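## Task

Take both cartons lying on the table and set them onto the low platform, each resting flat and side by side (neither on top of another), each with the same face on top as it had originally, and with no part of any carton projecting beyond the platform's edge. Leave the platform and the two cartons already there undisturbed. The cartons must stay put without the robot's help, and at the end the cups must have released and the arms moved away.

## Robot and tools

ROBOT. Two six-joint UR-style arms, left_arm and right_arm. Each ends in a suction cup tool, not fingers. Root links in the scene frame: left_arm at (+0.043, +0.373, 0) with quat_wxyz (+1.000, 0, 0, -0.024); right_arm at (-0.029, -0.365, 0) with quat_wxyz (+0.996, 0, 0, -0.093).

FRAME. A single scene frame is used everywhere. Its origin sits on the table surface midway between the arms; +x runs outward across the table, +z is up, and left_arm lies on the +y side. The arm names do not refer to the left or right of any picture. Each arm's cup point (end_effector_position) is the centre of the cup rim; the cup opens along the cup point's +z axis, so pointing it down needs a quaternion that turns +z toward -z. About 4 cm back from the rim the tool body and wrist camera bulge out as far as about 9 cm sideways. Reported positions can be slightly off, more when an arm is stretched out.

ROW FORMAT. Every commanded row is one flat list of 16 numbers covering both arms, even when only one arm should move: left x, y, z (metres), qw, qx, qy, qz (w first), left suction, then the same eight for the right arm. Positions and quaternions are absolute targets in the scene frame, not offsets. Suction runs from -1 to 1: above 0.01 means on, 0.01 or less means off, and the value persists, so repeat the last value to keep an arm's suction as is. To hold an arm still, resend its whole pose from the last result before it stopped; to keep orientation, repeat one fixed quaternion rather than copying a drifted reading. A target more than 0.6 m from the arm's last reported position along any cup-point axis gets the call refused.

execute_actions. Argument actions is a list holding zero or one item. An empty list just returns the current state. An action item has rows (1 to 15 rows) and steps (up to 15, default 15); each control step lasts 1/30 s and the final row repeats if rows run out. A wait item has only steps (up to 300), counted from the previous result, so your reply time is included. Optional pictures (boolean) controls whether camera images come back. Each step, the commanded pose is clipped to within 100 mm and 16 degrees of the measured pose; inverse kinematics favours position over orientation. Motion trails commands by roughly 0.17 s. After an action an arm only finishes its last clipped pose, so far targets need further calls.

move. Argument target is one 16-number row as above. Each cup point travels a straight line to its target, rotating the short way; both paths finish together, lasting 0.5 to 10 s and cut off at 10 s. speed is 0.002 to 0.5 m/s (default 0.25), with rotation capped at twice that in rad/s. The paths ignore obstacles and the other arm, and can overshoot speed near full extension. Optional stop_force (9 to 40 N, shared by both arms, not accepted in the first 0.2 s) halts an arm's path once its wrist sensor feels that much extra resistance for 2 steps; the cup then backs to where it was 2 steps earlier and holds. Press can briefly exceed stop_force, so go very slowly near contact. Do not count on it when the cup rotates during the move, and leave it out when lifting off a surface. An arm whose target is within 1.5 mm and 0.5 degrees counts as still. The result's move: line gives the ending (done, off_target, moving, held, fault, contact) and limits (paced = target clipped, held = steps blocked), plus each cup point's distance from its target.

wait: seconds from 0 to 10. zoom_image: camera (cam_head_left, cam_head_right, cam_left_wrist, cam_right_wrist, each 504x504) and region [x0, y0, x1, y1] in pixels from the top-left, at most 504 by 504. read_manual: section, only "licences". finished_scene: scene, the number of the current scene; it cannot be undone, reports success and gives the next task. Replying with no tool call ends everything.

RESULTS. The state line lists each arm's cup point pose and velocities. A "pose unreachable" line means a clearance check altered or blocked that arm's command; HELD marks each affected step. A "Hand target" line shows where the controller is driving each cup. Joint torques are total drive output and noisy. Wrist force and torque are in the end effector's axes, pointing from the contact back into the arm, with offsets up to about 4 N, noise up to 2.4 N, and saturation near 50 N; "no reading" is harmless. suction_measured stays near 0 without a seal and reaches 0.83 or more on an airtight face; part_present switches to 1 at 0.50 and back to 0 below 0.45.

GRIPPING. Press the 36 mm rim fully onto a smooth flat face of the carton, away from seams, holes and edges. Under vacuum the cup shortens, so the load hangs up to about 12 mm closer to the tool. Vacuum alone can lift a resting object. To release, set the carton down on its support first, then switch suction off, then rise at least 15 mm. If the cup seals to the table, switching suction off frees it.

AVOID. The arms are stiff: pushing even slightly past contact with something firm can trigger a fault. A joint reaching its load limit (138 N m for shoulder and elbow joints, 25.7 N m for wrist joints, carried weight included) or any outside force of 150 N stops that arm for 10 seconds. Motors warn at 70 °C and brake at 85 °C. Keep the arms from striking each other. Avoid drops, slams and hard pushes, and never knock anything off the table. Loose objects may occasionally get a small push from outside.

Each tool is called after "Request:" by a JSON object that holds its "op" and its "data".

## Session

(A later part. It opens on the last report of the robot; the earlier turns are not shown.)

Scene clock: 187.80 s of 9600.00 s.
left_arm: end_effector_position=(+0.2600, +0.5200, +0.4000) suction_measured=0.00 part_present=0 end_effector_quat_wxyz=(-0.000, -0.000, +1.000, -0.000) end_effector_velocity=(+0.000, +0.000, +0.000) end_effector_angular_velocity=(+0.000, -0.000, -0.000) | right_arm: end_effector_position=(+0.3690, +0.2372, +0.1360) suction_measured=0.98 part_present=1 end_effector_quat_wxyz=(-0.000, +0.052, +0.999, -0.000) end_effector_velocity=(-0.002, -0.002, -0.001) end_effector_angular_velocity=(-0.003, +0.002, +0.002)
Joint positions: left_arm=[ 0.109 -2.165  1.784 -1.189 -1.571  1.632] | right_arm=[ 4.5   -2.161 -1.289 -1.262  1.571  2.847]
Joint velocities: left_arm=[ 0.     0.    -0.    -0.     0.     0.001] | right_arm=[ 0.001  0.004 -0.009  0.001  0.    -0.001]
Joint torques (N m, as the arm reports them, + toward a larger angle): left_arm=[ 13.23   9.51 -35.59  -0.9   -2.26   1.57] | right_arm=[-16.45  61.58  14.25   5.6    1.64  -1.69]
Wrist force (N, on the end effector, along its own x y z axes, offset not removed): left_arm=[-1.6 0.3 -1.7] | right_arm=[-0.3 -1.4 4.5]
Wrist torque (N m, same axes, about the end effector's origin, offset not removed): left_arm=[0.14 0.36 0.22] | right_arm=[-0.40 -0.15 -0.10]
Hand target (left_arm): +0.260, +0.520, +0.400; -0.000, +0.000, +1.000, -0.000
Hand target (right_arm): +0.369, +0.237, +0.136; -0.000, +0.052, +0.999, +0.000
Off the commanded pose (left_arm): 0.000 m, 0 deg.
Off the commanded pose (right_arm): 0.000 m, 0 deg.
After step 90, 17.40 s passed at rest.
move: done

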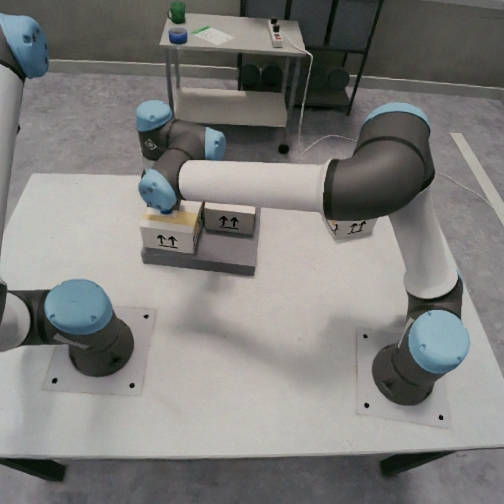

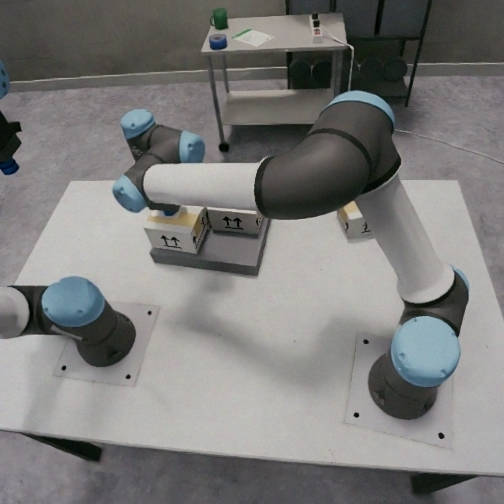

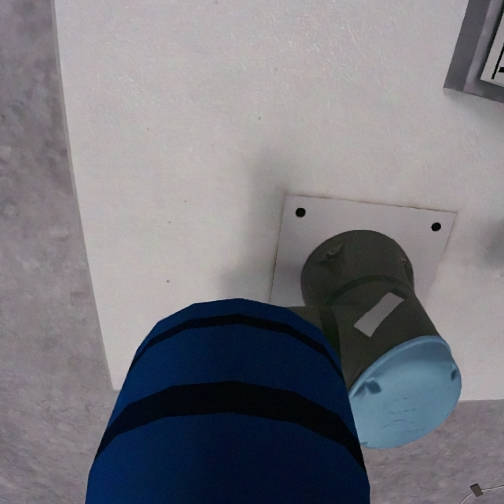

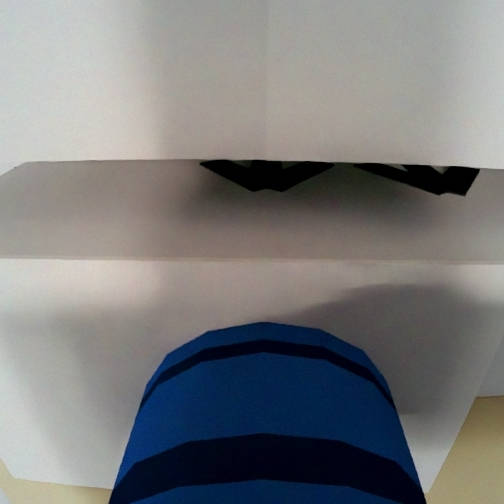

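Request:
{"op": "move", "data": {"target": [0.26,0.52,0.40,0,0,1,0,0,0.369,0.239,0.105,0,0.052,0.9986,0,1], "speed": 0.005, "stop_force": 10}}

Scene clock: 201.90 s of 9600.00 s.
left_arm: end_effector_position=(+0.2600, +0.5200, +0.4000) suction_measured=0.00 part_present=0 end_effector_quat_wxyz=(-0.000, -0.000, +1.000, -0.000) end_effector_velocity=(-0.000, +0.000, +0.000) end_effector_angular_velocity=(+0.000, -0.000, +0.001) | right_arm: end_effector_position=(+0.3690, +0.2378, +0.1238) suction_measured=0.98 part_present=1 end_effector_quat_wxyz=(+0.000, +0.052, +0.999, +0.000) end_effector_velocity=(-0.001, -0.000, +0.001) end_effector_angular_velocity=(-0.002, +0.001, +0.000)
Joint positions: left_arm=[ 0.109 -2.165  1.784 -1.189 -1.571  1.632] | right_arm=[ 4.5   -2.171 -1.305 -1.236  1.571  2.847]
Joint velocities: left_arm=[ 0.     0.    -0.     0.     0.    -0.001] | right_arm=[ 0.     0.001  0.003 -0.006  0.    -0.   ]
Joint torques (N m, as the arm reports them, + toward a larger angle): left_arm=[ 12.11   8.53 -35.5   -0.82  -2.22   1.31] | right_arm=[14.87 44.05 21.88 -1.85  1.57  1.65]
Wrist force (N, on the end effector, along its own x y z axes, offset not removed): left_arm=[-1.5 -0.7 -0.2] | right_arm=[1.1 -3.9 -19.1]
Wrist torque (N m, same axes, about the end effector's origin, offset not removed): left_arm=[-0.01 0.32 0.03] | right_arm=[-0.32 -0.05 -0.10]
Hand target (left_arm): +0.260, +0.520, +0.400; -0.000, +0.000, +1.000, -0.000
Hand target (right_arm): +0.369, +0.238, +0.124; +0.000, +0.052, +0.999, +0.000
Off the commanded pose (left_arm): 0.000 m, 0 deg.
Off the commanded pose (right_arm): 0.019 m, 0 deg.
After step 90, 8.30 s passed at rest.
move: contact (right_arm)

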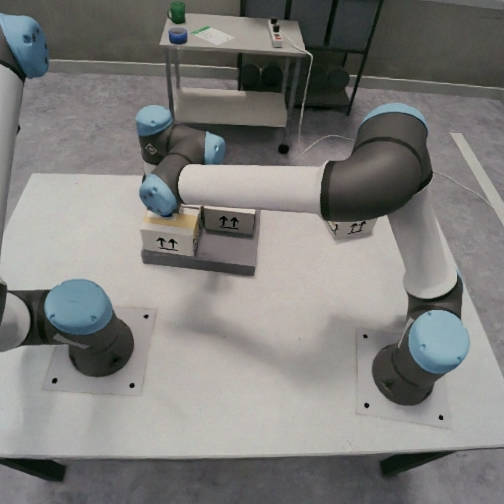

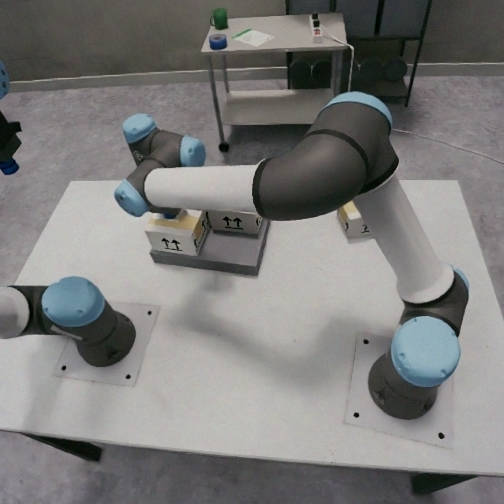

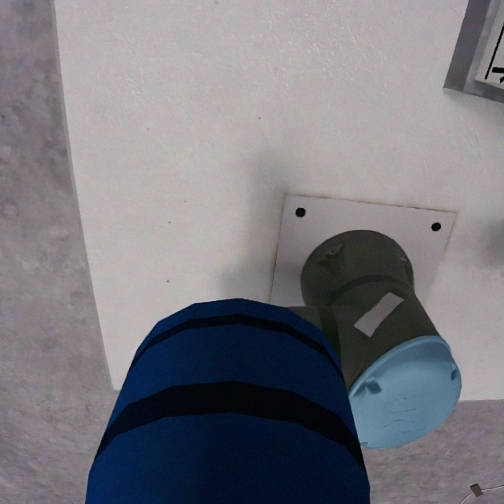

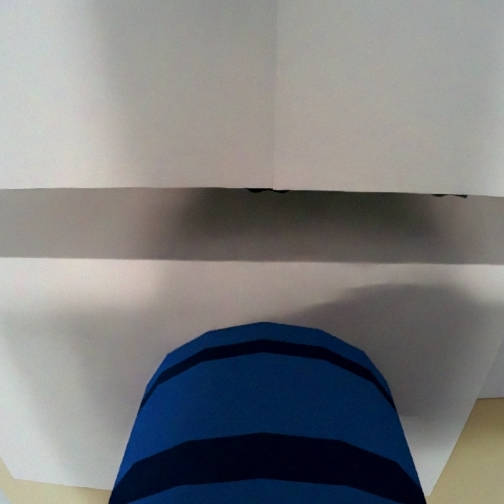

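Request:
{"op": "execute_actions", "data": {"actions": [{"rows":[[0.26,0.52,0.40,0,0,1,0,0,0.369,0.2378,0.126,0,0.052,0.9986,0,0]],"steps":12}], "pictures": false}}

Request:
{"op": "move", "data": {"target": [0.26,0.52,0.40,0,0,1,0,0,0.369,0.2378,0.22,0,0.052,0.9986,0,0], "speed": 0.12}}

Request:
{"op": "move", "data": {"target": [0.26,0.52,0.40,0,0,1,0,0,0.455,-0.335,0.19,0,-0.156,0.988,0,0], "speed": 0.4}}

Scene clock: 217.07 s of 9600.00 s.
left_arm: end_effector_position=(+0.2600, +0.5200, +0.4000) suction_measured=0.00 part_present=0 end_effector_quat_wxyz=(-0.000, -0.000, +1.000, -0.000) end_effector_velocity=(+0.000, -0.000, -0.000) end_effector_angular_velocity=(-0.002, +0.000, +0.002) | right_arm: end_effector_position=(+0.3690, +0.2378, +0.1260) suction_measured=0.00 part_present=0 end_effector_quat_wxyz=(+0.000, +0.052, +0.999, +0.000) end_effector_velocity=(-0.000, +0.000, +0.000) end_effector_angular_velocity=(+0.001, +0.000, +0.000)
Joint positions: left_arm=[ 0.109 -2.165  1.784 -1.189 -1.571  1.632] | right_arm=[ 4.5   -2.17  -1.302 -1.241  1.571  2.847]
Joint velocities: left_arm=[-0.    -0.     0.    -0.    -0.002 -0.002] | right_arm=[ 0.    -0.     0.001  0.001  0.001  0.   ]
Joint torques (N m, as the arm reports them, + toward a larger angle): left_arm=[ 11.47   9.06 -35.23  -0.97  -2.13   1.11] | right_arm=[ 9.97 49.49 24.36 -1.3   1.38 -1.17]
Wrist force (N, on the end effector, along its own x y z axes, offset not removed): left_arm=[-0.5 -2.6 1.7] | right_arm=[-1.2 1.7 -11.1]
Wrist torque (N m, same axes, about the end effector's origin, offset not removed): left_arm=[-0.32 0.23 0.10] | right_arm=[-0.04 0.00 -0.22]
Hand target (left_arm): +0.260, +0.520, +0.400; -0.000, +0.000, +1.000, -0.000
Hand target (right_arm): +0.369, +0.238, +0.126; +0.000, +0.052, +0.999, +0.000
Off the commanded pose (left_arm): 0.000 m, 0 deg.
Off the commanded pose (right_arm): 0.000 m, 0 deg.
Steps of this call (steps 1 to 90: nothing new was sent; then 11.77 s passed at rest; steps 91 to 102: all 12 steps of this action). Readings (end_effector_position | what the end effector reports):
91: left_arm (+0.2600, +0.5200, +0.4000) | right_arm (+0.3690, +0.2378, +0.1242) | left_arm suction_measured=0.00 part_present=0 | right_arm suction_measured=0.59 part_present=1
92: left_arm (+0.2600, +0.5200, +0.4000) | right_arm (+0.3690, +0.2379, +0.1245) | left_arm suction_measured=0.00 part_present=0 | right_arm suction_measured=0.16 part_present=0
94: left_arm (+0.2600, +0.5200, +0.4000) | right_arm (+0.3691, +0.2379, +0.1253) | left_arm suction_measured=0.00 part_present=0 | right_arm suction_measured=0.00 part_present=0
98: left_arm (+0.2600, +0.5200, +0.4000) | right_arm (+0.3690, +0.2378, +0.1258) | left_arm suction_measured=0.00 part_present=0 | right_arm suction_measured=0.00 part_present=0
102: the state above

Scene clock: 218.53 s of 9600.00 s.
left_arm: end_effector_position=(+0.2600, +0.5200, +0.4000) suction_measured=0.00 part_present=0 end_effector_quat_wxyz=(-0.000, -0.000, +1.000, -0.000) end_effector_velocity=(-0.000, +0.000, +0.000) end_effector_angular_velocity=(+0.002, -0.000, +0.001) | right_arm: end_effector_position=(+0.3690, +0.2378, +0.2198) suction_measured=0.00 part_present=0 end_effector_quat_wxyz=(+0.000, +0.052, +0.999, +0.000) end_effector_velocity=(+0.000, +0.001, +0.003) end_effector_angular_velocity=(+0.001, -0.001, -0.000)
Joint positions: left_arm=[ 0.109 -2.165  1.784 -1.189 -1.571  1.632] | right_arm=[ 4.5   -2.118 -1.139 -1.455  1.571  2.847]
Joint velocities: left_arm=[ 0.    -0.    -0.    -0.     0.002 -0.001] | right_arm=[ 0.    -0.     0.006 -0.005 -0.     0.   ]
Joint torques (N m, as the arm reports them, + toward a larger angle): left_arm=[ 10.99   8.67 -35.73  -0.91  -2.09   1.09] | right_arm=[12.93 54.58 29.03  0.01 -0.91 -1.29]
Wrist force (N, on the end effector, along its own x y z axes, offset not removed): left_arm=[-3.4 -0.5 1.7] | right_arm=[-0.6 -0.3 -1.7]
Wrist torque (N m, same axes, about the end effector's origin, offset not removed): left_arm=[-0.11 0.64 0.08] | right_arm=[-0.13 0.12 -0.10]
Hand target (left_arm): +0.260, +0.520, +0.400; -0.000, +0.000, +1.000, -0.000
Hand target (right_arm): +0.369, +0.238, +0.220; +0.000, +0.052, +0.999, +0.000
Off the commanded pose (left_arm): 0.000 m, 0 deg.
Off the commanded pose (right_arm): 0.000 m, 0 deg.
move: done

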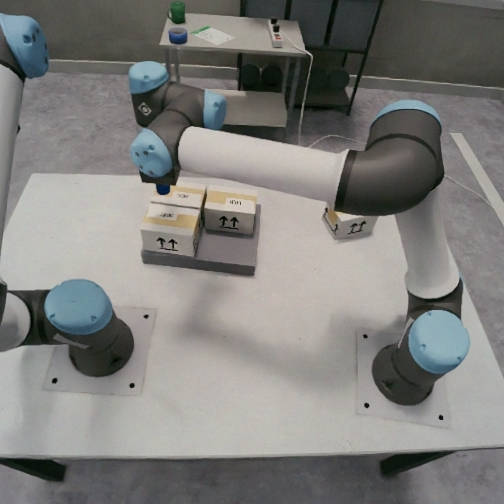

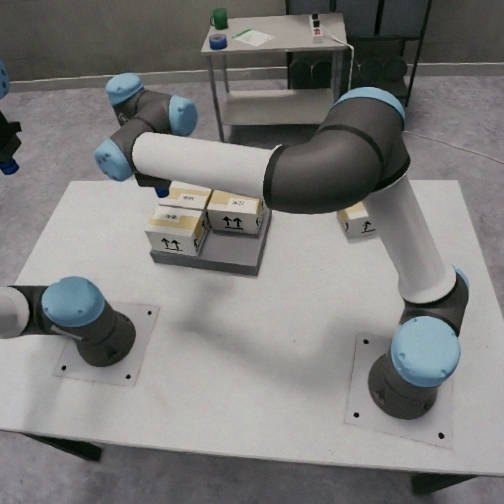

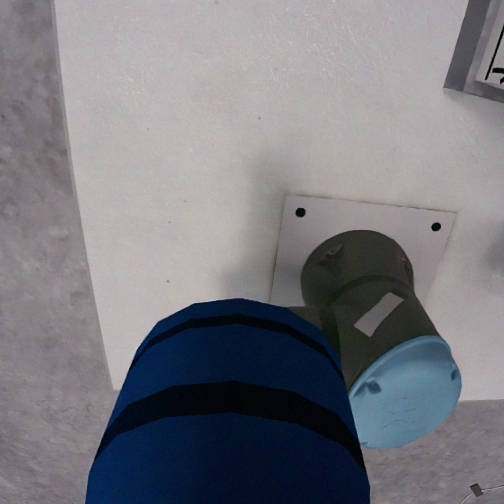

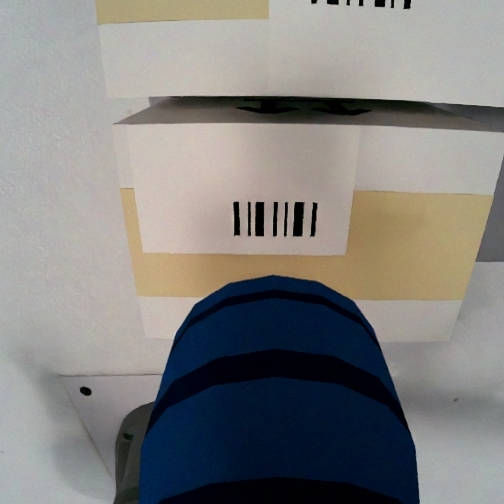

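Scene clock: 220.67 s of 9600.00 s.
left_arm: end_effector_position=(+0.2600, +0.5200, +0.4000) suction_measured=0.00 part_present=0 end_effector_quat_wxyz=(-0.000, -0.000, +1.000, -0.000) end_effector_velocity=(-0.000, +0.000, -0.000) end_effector_angular_velocity=(+0.000, +0.001, -0.001) | right_arm: end_effector_position=(+0.4552, -0.3347, +0.1901) suction_measured=0.00 part_present=0 end_effector_quat_wxyz=(+0.000, -0.156, +0.988, +0.000) end_effector_velocity=(+0.001, -0.002, -0.001) end_effector_angular_velocity=(+0.000, +0.002, +0.002)
Joint positions: left_arm=[ 0.109 -2.165  1.784 -1.189 -1.571  1.632] | right_arm=[ 3.668 -1.569 -1.929 -1.214  1.571  1.599]
Joint velocities: left_arm=[-0.     0.     0.001 -0.     0.     0.   ] | right_arm=[-0.006 -0.003  0.002 -0.001  0.001 -0.008]
Joint torques (N m, as the arm reports them, + toward a larger angle): left_arm=[ 10.88   8.65 -35.59  -0.94  -2.01   0.99] | right_arm=[-15.58  14.6   28.61   2.91   2.17  -1.49]
Wrist force (N, on the end effector, along its own x y z axes, offset not removed): left_arm=[0.4 0.0 0.3] | right_arm=[0.2 -0.1 -1.0]
Wrist torque (N m, same axes, about the end effector's origin, offset not removed): left_arm=[0.01 -0.06 0.19] | right_arm=[-0.14 -0.02 -0.07]
Hand target (left_arm): +0.260, +0.520, +0.400; -0.000, +0.000, +1.000, -0.000
Hand target (right_arm): +0.455, -0.335, +0.190; +0.000, -0.156, +0.988, +0.000
Off the commanded pose (left_arm): 0.000 m, 0 deg.
Off the commanded pose (right_arm): 0.000 m, 0 deg.
move: done

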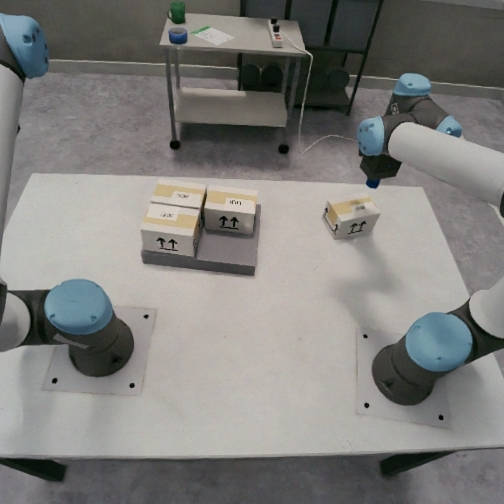

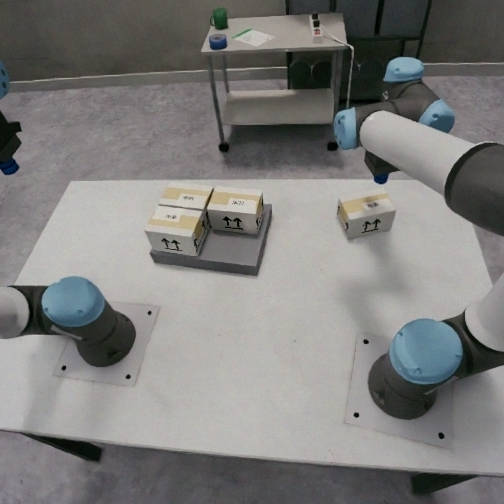

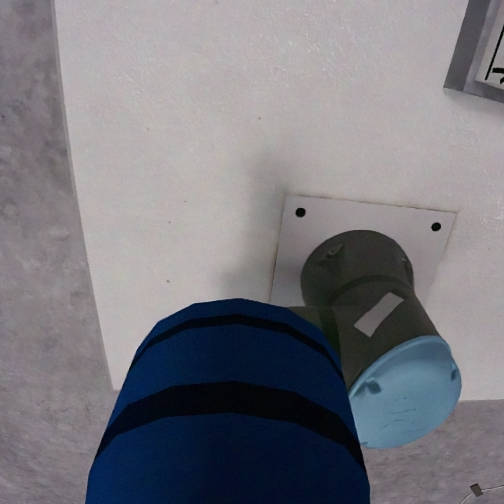

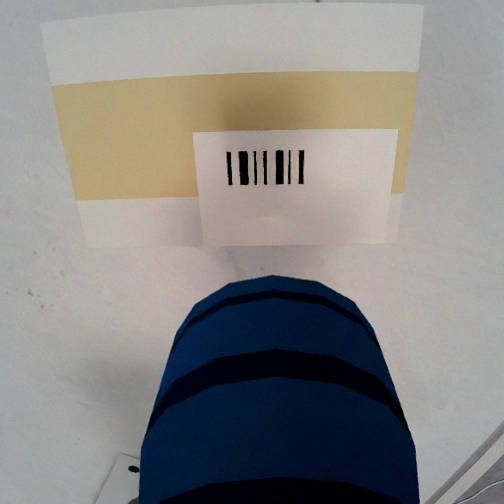

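Request:
{"op": "move", "data": {"target": [0.26,0.52,0.40,0,0,1,0,0,0.455,-0.346,0.115,0,-0.169,0.9856,0,0], "speed": 0.15}}

Request:
{"op": "move", "data": {"target": [0.26,0.52,0.40,0,0,1,0,0,0.455,-0.346,0.06,0,-0.169,0.9856,0,1], "speed": 0.012, "stop_force": 10}}

Scene clock: 234.23 s of 9600.00 s.
left_arm: end_effector_position=(+0.2600, +0.5200, +0.4000) suction_measured=0.00 part_present=0 end_effector_quat_wxyz=(-0.000, +0.000, +1.000, -0.000) end_effector_velocity=(+0.000, -0.000, +0.000) end_effector_angular_velocity=(-0.001, -0.000, +0.001) | right_arm: end_effector_position=(+0.4550, -0.3460, +0.1152) suction_measured=0.00 part_present=0 end_effector_quat_wxyz=(-0.000, -0.169, +0.986, -0.000) end_effector_velocity=(-0.000, -0.000, -0.002) end_effector_angular_velocity=(+0.001, +0.001, -0.000)
Joint positions: left_arm=[ 0.109 -2.165  1.784 -1.189 -1.571  1.632] | right_arm=[ 3.646 -1.654 -2.054 -1.005  1.571  1.55 ]
Joint velocities: left_arm=[-0.    -0.    -0.     0.    -0.001 -0.002] | right_arm=[-0.001 -0.003 -0.002  0.005  0.002 -0.001]
Joint torques (N m, as the arm reports them, + toward a larger angle): left_arm=[ 10.38   8.53 -35.01  -1.15  -1.85   0.71] | right_arm=[-15.49  16.67  11.86   5.21  -0.24  -1.5 ]
Wrist force (N, on the end effector, along its own x y z axes, offset not removed): left_arm=[2.2 -2.0 0.5] | right_arm=[-0.8 0.3 -1.0]
Wrist torque (N m, same axes, about the end effector's origin, offset not removed): left_arm=[-0.27 -0.23 0.05] | right_arm=[-0.06 0.18 -0.14]
Hand target (left_arm): +0.260, +0.520, +0.400; -0.000, +0.000, +1.000, -0.000
Hand target (right_arm): +0.455, -0.346, +0.115; +0.000, -0.169, +0.986, +0.000
Off the commanded pose (left_arm): 0.000 m, 0 deg.
Off the commanded pose (right_arm): 0.000 m, 0 deg.
After step 90, 9.57 s passed at rest.
move: done

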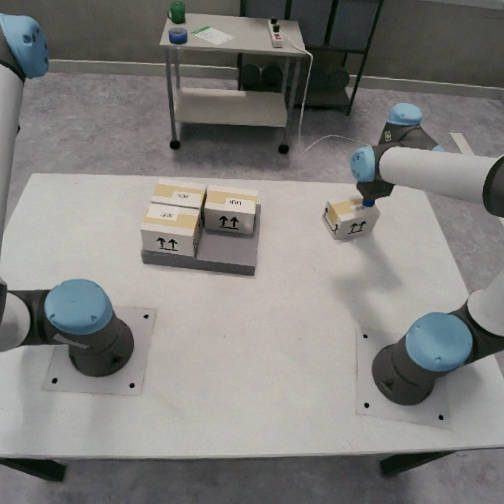

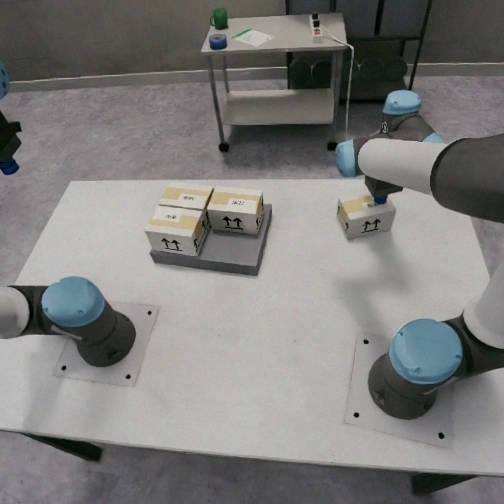

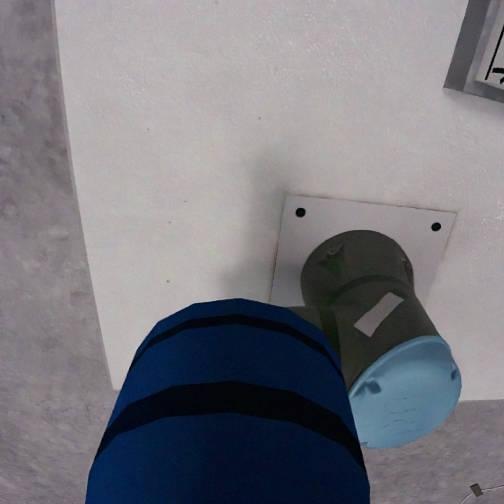

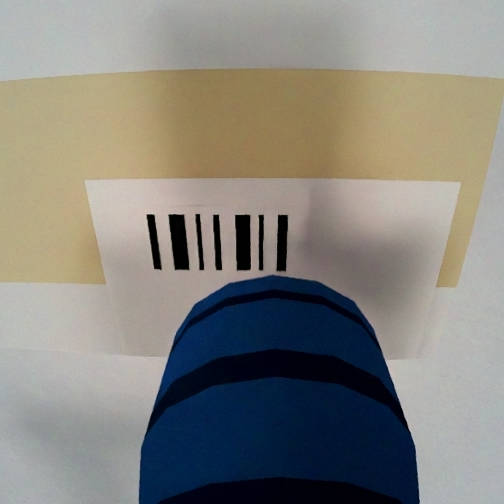

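Scene clock: 237.93 s of 9600.00 s.
left_arm: end_effector_position=(+0.2600, +0.5200, +0.4000) suction_measured=0.00 part_present=0 end_effector_quat_wxyz=(-0.000, +0.000, +1.000, -0.000) end_effector_velocity=(-0.000, +0.000, -0.000) end_effector_angular_velocity=(+0.001, +0.001, +0.001) | right_arm: end_effector_position=(+0.4549, -0.3460, +0.0754) suction_measured=0.98 part_present=1 end_effector_quat_wxyz=(-0.000, -0.169, +0.986, -0.000) end_effector_velocity=(-0.000, -0.001, +0.003) end_effector_angular_velocity=(-0.002, +0.002, -0.000)
Joint positions: left_arm=[ 0.109 -2.165  1.784 -1.189 -1.571  1.632] | right_arm=[ 3.646 -1.716 -2.107 -0.89   1.571  1.549]
Joint velocities: left_arm=[ 0.    -0.     0.001  0.     0.001 -0.001] | right_arm=[-0.001  0.004  0.005 -0.012 -0.001 -0.   ]
Joint torques (N m, as the arm reports them, + toward a larger angle): left_arm=[  9.63   7.59 -34.79  -1.06  -1.76   0.72] | right_arm=[-11.74  25.74  18.34  -0.68  -0.5   -1.54]
Wrist force (N, on the end effector, along its own x y z axes, offset not removed): left_arm=[-1.2 -1.5 -0.6] | right_arm=[6.6 -0.2 -29.4]
Wrist torque (N m, same axes, about the end effector's origin, offset not removed): left_arm=[-0.08 0.36 0.15] | right_arm=[-0.29 0.11 -0.15]
Hand target (left_arm): +0.260, +0.520, +0.400; -0.000, +0.000, +1.000, -0.000
Hand target (right_arm): +0.455, -0.346, +0.076; +0.000, -0.169, +0.986, -0.000
Off the commanded pose (left_arm): 0.000 m, 0 deg.
Off the commanded pose (right_arm): 0.015 m, 0 deg.
move: contact (right_arm)

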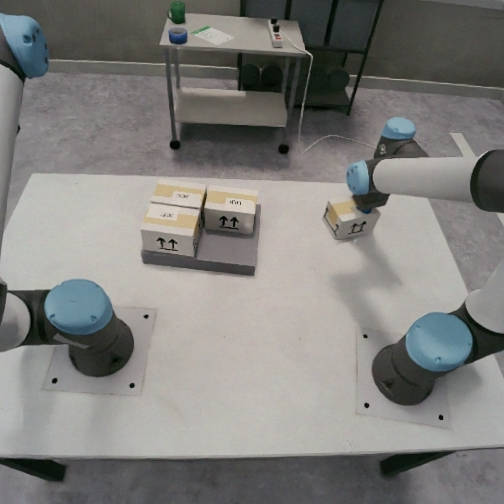

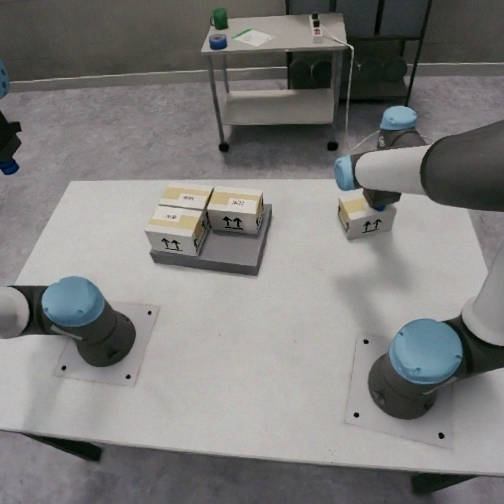

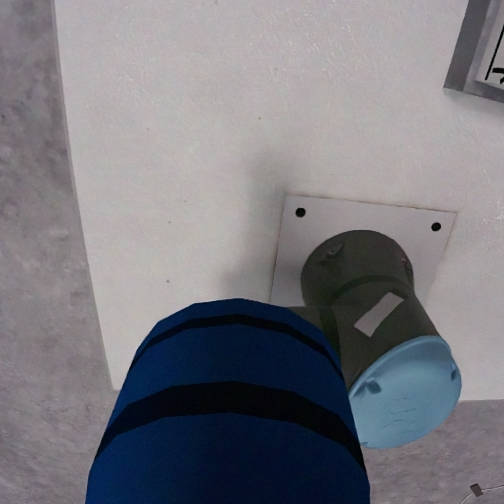

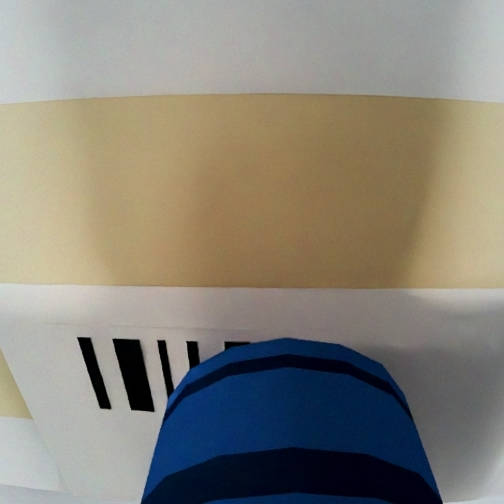

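Request:
{"op": "move", "data": {"target": [0.26,0.52,0.40,0,0,1,0,0,0.455,-0.346,0.24,0,-0.169,0.9856,0,1], "speed": 0.2}}

Request:
{"op": "move", "data": {"target": [0.26,0.52,0.40,0,0,1,0,0,0.304,0.030,0.235,0,0.052,0.9986,0,1], "speed": 0.2}}

Request:
{"op": "move", "data": {"target": [0.26,0.52,0.40,0,0,1,0,0,0.304,0.030,0.15,0,0.052,0.9986,0,1], "speed": 0.025, "stop_force": 9}}

Request:
{"op": "zoom_image", "data": {"camera": "cam_head_left", "region": [130, 200, 280, 290]}}

Request:
{"op": "zoom_image", "data": {"camera": "cam_head_right", "region": [135, 200, 285, 290]}}

Scene clock: 254.93 s of 9600.00 s.
left_arm: end_effector_position=(+0.2600, +0.5200, +0.4000) suction_measured=0.00 part_present=0 end_effector_quat_wxyz=(-0.000, +0.000, +1.000, -0.000) end_effector_velocity=(-0.000, +0.000, -0.000) end_effector_angular_velocity=(+0.000, +0.001, -0.000) | right_arm: end_effector_position=(+0.4551, -0.3462, +0.2398) suction_measured=0.98 part_present=1 end_effector_quat_wxyz=(+0.000, -0.169, +0.986, -0.000) end_effector_velocity=(+0.000, +0.001, +0.002) end_effector_angular_velocity=(+0.002, -0.000, +0.000)
Joint positions: left_arm=[ 0.109 -2.165  1.784 -1.189 -1.571  1.632] | right_arm=[ 3.646 -1.533 -1.832 -1.348  1.571  1.549]
Joint velocities: left_arm=[-0.     0.     0.001  0.     0.     0.   ] | right_arm=[ 0.    -0.     0.004 -0.004  0.002 -0.   ]
Joint torques (N m, as the arm reports them, + toward a larger angle): left_arm=[  9.37   8.06 -35.56  -1.05  -1.72   0.24] | right_arm=[15.41 32.09 32.21  0.34  2.18  1.56]
Wrist force (N, on the end effector, along its own x y z axes, offset not removed): left_arm=[-1.5 -0.5 1.0] | right_arm=[-1.3 -0.6 3.6]
Wrist torque (N m, same axes, about the end effector's origin, offset not removed): left_arm=[-0.03 0.39 0.12] | right_arm=[0.01 0.36 -0.14]
Hand target (left_arm): +0.260, +0.520, +0.400; -0.000, +0.000, +1.000, -0.000
Hand target (right_arm): +0.455, -0.346, +0.240; +0.000, -0.169, +0.986, +0.000
Off the commanded pose (left_arm): 0.000 m, 0 deg.
Off the commanded pose (right_arm): 0.000 m, 0 deg.
After step 90, 12.60 s passed at rest.
move: done

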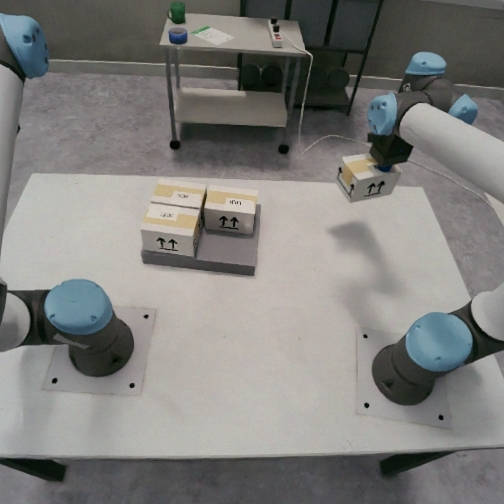

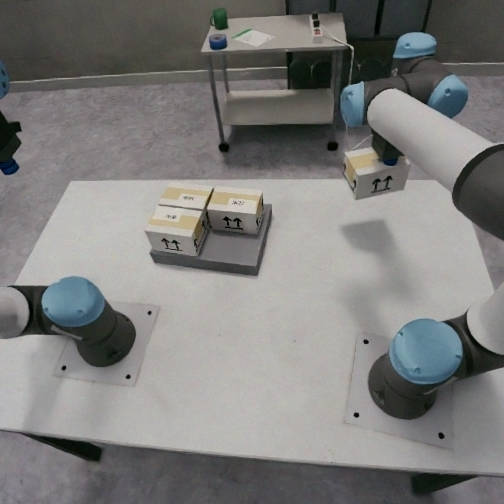

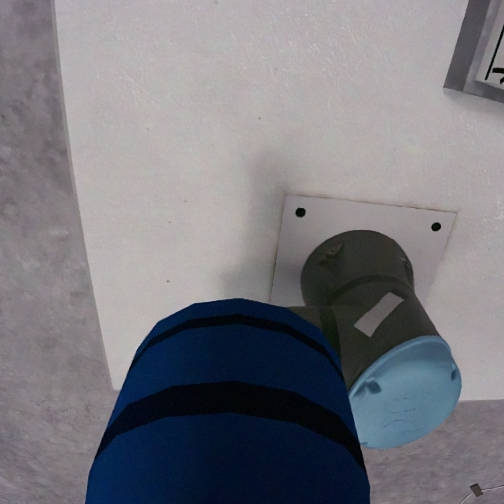

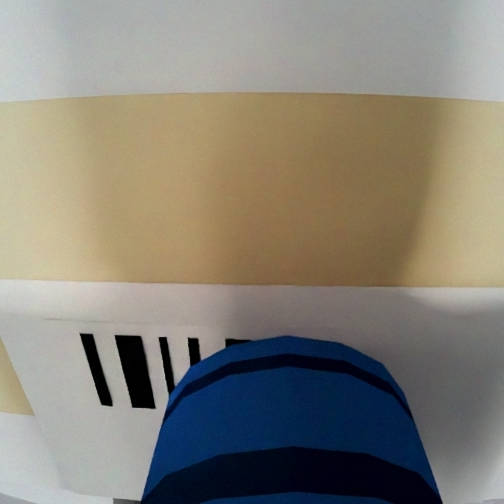

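Scene clock: 257.53 s of 9600.00 s.
left_arm: end_effector_position=(+0.2600, +0.5200, +0.4000) suction_measured=0.00 part_present=0 end_effector_quat_wxyz=(-0.000, -0.000, +1.000, -0.000) end_effector_velocity=(+0.000, -0.000, -0.000) end_effector_angular_velocity=(-0.001, +0.000, +0.001) | right_arm: end_effector_position=(+0.3039, +0.0298, +0.2350) suction_measured=0.98 part_present=1 end_effector_quat_wxyz=(-0.000, +0.052, +0.999, -0.000) end_effector_velocity=(-0.000, +0.001, -0.000) end_effector_angular_velocity=(-0.002, -0.000, -0.002)
Joint positions: left_arm=[ 0.109 -2.165  1.784 -1.189 -1.571  1.632] | right_arm=[ 4.458 -1.614 -1.763 -1.336  1.571  2.806]
Joint velocities: left_arm=[-0.    -0.     0.    -0.    -0.001 -0.001] | right_arm=[ 0.002 -0.002  0.003 -0.001 -0.001  0.004]
Joint torques (N m, as the arm reports them, + toward a larger angle): left_arm=[  8.98   7.81 -35.56  -1.21  -1.79   0.3 ] | right_arm=[15.09 19.88 34.65  0.86 -2.3   1.84]
Wrist force (N, on the end effector, along its own x y z axes, offset not removed): left_arm=[-0.6 -1.5 0.1] | right_arm=[-0.1 -0.6 3.7]
Wrist torque (N m, same axes, about the end effector's origin, offset not removed): left_arm=[-0.21 0.19 -0.02] | right_arm=[-0.04 0.16 -0.06]
Hand target (left_arm): +0.260, +0.520, +0.400; -0.000, +0.000, +1.000, -0.000
Hand target (right_arm): +0.304, +0.030, +0.235; -0.000, +0.052, +0.999, -0.000
Off the commanded pose (left_arm): 0.000 m, 0 deg.
Off the commanded pose (right_arm): 0.000 m, 0 deg.
move: done

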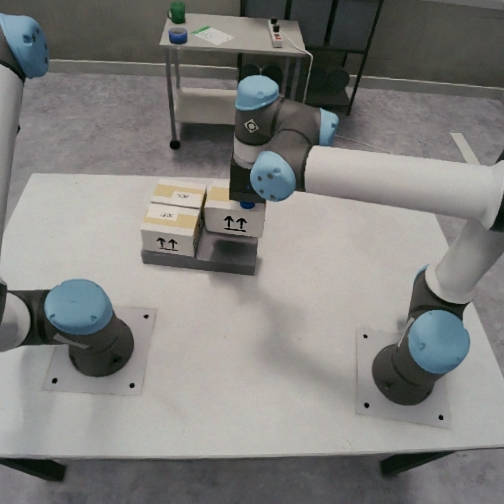

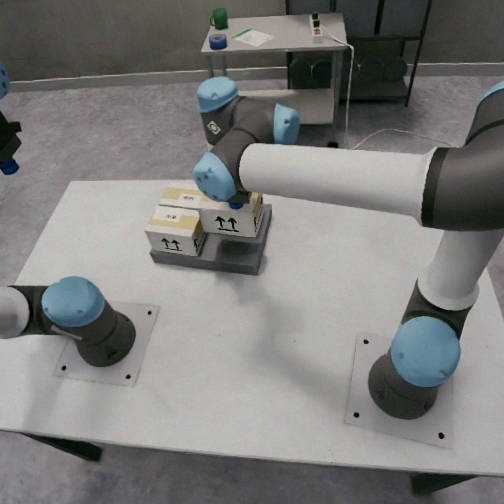

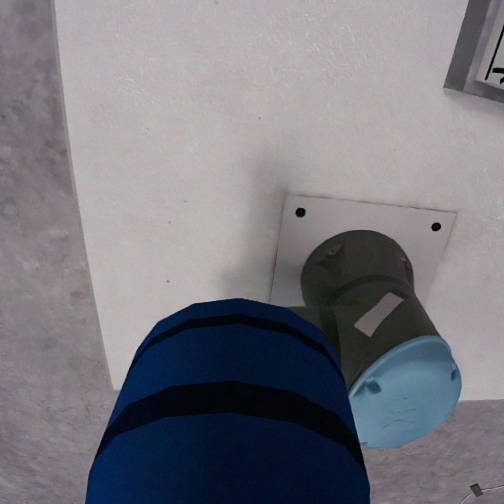

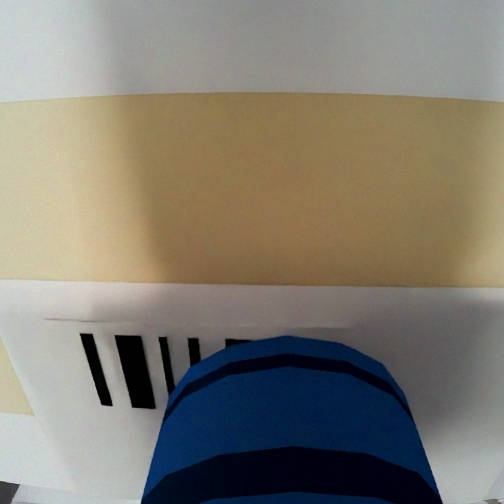

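Scene clock: 261.23 s of 9600.00 s.
left_arm: end_effector_position=(+0.2600, +0.5200, +0.4000) suction_measured=0.00 part_present=0 end_effector_quat_wxyz=(-0.000, -0.000, +1.000, -0.000) end_effector_velocity=(+0.000, +0.000, +0.000) end_effector_angular_velocity=(+0.001, -0.000, -0.002) | right_arm: end_effector_position=(+0.3040, +0.0300, +0.1502) suction_measured=0.98 part_present=1 end_effector_quat_wxyz=(-0.000, +0.052, +0.999, -0.000) end_effector_velocity=(+0.000, -0.000, -0.002) end_effector_angular_velocity=(-0.001, +0.000, +0.000)
Joint positions: left_arm=[ 0.109 -2.165  1.784 -1.189 -1.571  1.632] | right_arm=[ 4.458 -1.685 -1.916 -1.111  1.571  2.806]
Joint velocities: left_arm=[-0.     0.    -0.    -0.     0.001  0.002] | right_arm=[-0.    -0.003 -0.003  0.005 -0.    -0.   ]
Joint torques (N m, as the arm reports them, + toward a larger angle): left_arm=[  8.62   8.37 -34.7   -1.14  -1.59   0.18] | right_arm=[-15.27  20.94  12.66   5.79  -2.23   1.64]
Wrist force (N, on the end effector, along its own x y z axes, offset not removed): left_arm=[-3.0 -1.3 -1.9] | right_arm=[0.1 0.1 4.9]
Wrist torque (N m, same axes, about the end effector's origin, offset not removed): left_arm=[-0.22 0.54 0.18] | right_arm=[0.03 0.19 -0.06]
Hand target (left_arm): +0.260, +0.520, +0.400; -0.000, +0.000, +1.000, -0.000
Hand target (right_arm): +0.304, +0.030, +0.150; -0.000, +0.052, +0.999, -0.000
Off the commanded pose (left_arm): 0.000 m, 0 deg.
Off the commanded pose (right_arm): 0.000 m, 0 deg.
move: done

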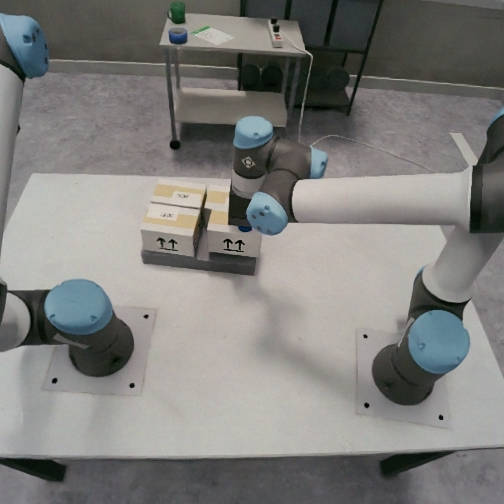

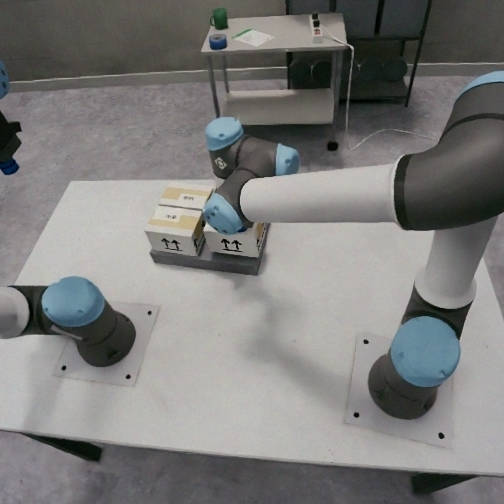

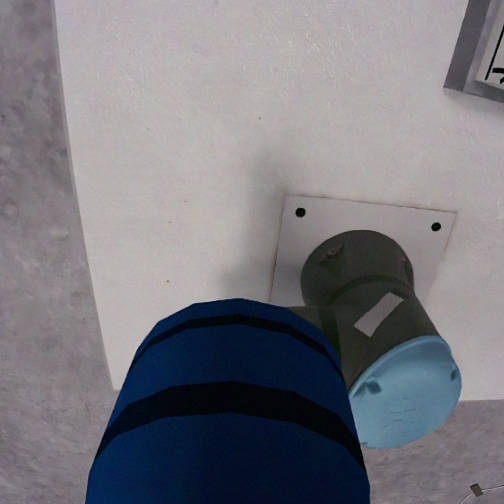

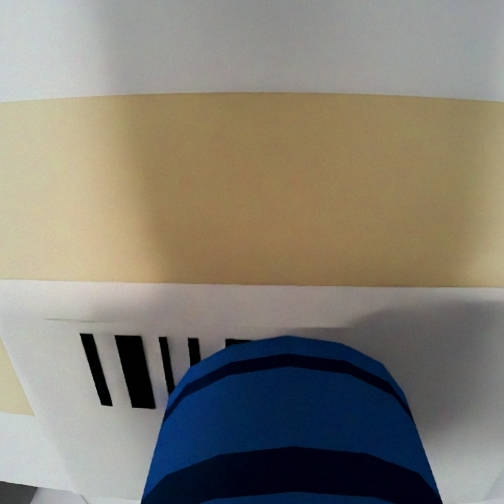

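Region (130, 200, 280, 290) of cam_head_left's 504x504 image, scaled by 3.360, with more detail than that image has; it fills the top 302 rows of this view, and the rest is white.

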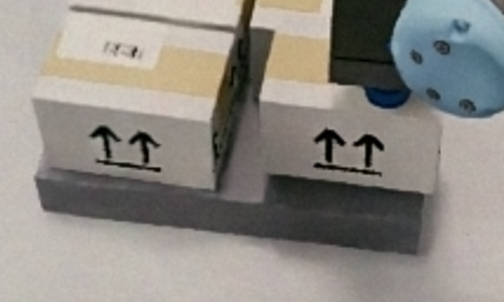

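Region (135, 200, 285, 290) of cam_head_right's 504x504 image, scaled by 3.360, with more detail than that image has; it fills the top 302 rows of this view, and the rest is white.

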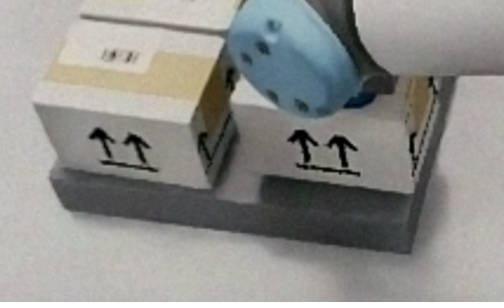

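Request:
{"op": "move", "data": {"target": [0.26,0.52,0.40,0,0,1,0,0,0.307,0.055,0.138,0,0.052,0.9986,0,1], "speed": 0.012, "stop_force": 9}}

Request:
{"op": "zoom_image", "data": {"camera": "cam_head_left", "region": [130, 200, 280, 290]}}

Request:
{"op": "zoom_image", "data": {"camera": "cam_head_right", "region": [135, 200, 285, 290]}}

Scene clock: 279.87 s of 9600.00 s.
left_arm: end_effector_position=(+0.2600, +0.5200, +0.4000) suction_measured=0.00 part_present=0 end_effector_quat_wxyz=(-0.000, -0.000, +1.000, -0.000) end_effector_velocity=(+0.000, -0.000, +0.000) end_effector_angular_velocity=(-0.000, -0.000, +0.001) | right_arm: end_effector_position=(+0.3070, +0.0548, +0.1381) suction_measured=0.98 part_present=1 end_effector_quat_wxyz=(+0.000, +0.052, +0.999, -0.000) end_effector_velocity=(+0.001, +0.002, -0.000) end_effector_angular_velocity=(+0.002, -0.001, -0.001)
Joint positions: left_arm=[ 0.109 -2.165  1.784 -1.189 -1.571  1.632] | right_arm=[ 4.474 -1.747 -1.878 -1.087  1.571  2.821]
Joint velocities: left_arm=[-0.    -0.    -0.     0.    -0.    -0.001] | right_arm=[ 0.    -0.004  0.004  0.002  0.     0.001]
Joint torques (N m, as the arm reports them, + toward a larger angle): left_arm=[  8.2    6.99 -35.16  -1.19  -1.48  -0.23] | right_arm=[15.25 22.97 29.43  5.76 -2.22  1.47]
Wrist force (N, on the end effector, along its own x y z axes, offset not removed): left_arm=[0.6 1.2 -2.0] | right_arm=[-0.7 -0.2 3.6]
Wrist torque (N m, same axes, about the end effector's origin, offset not removed): left_arm=[0.14 0.05 0.18] | right_arm=[0.05 0.28 -0.12]
Hand target (left_arm): +0.260, +0.520, +0.400; -0.000, +0.000, +1.000, -0.000
Hand target (right_arm): +0.307, +0.055, +0.138; +0.000, +0.052, +0.999, -0.000
Off the commanded pose (left_arm): 0.000 m, 0 deg.
Off the commanded pose (right_arm): 0.000 m, 0 deg.
After step 90, 13.10 s passed at rest.
move: done

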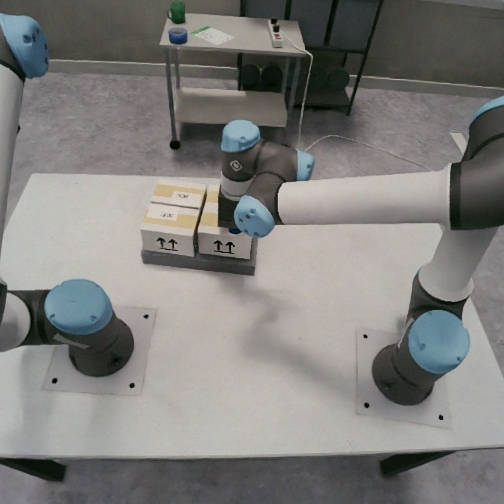

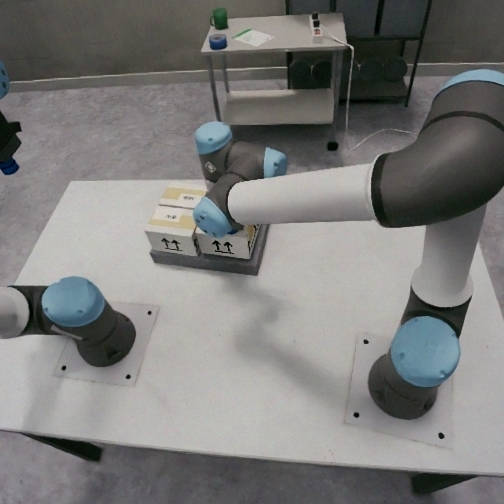

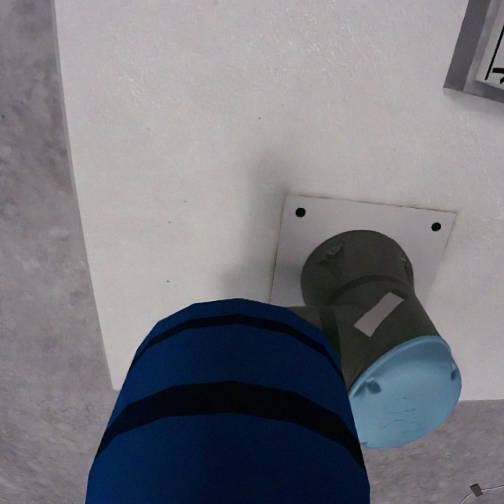

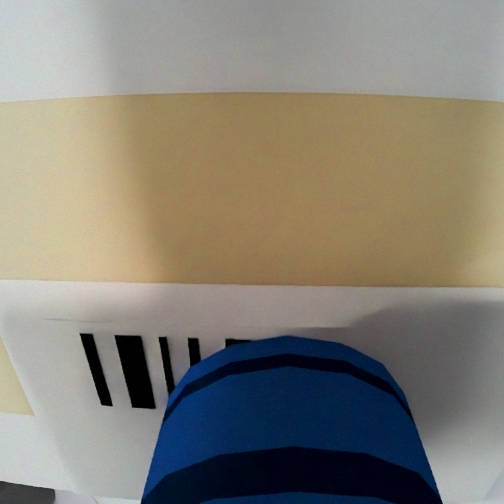

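Region (130, 200, 280, 290) of cam_head_left's 504x504 image, scaled by 3.360, with more detail than that image has; it fills the top 302 rows of this view, and the rest is white.

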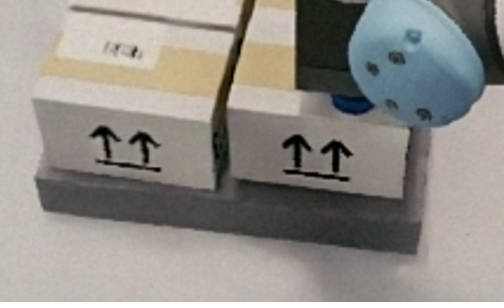

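Region (135, 200, 285, 290) of cam_head_right's 504x504 image, scaled by 3.360, with more detail than that image has; it fills the top 302 rows of this view, and the rest is white.

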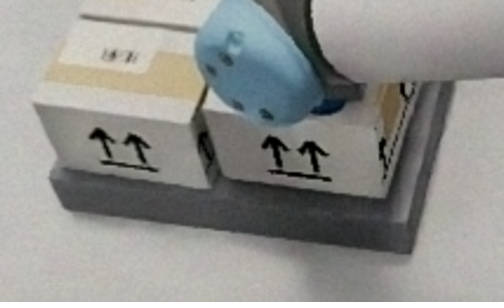

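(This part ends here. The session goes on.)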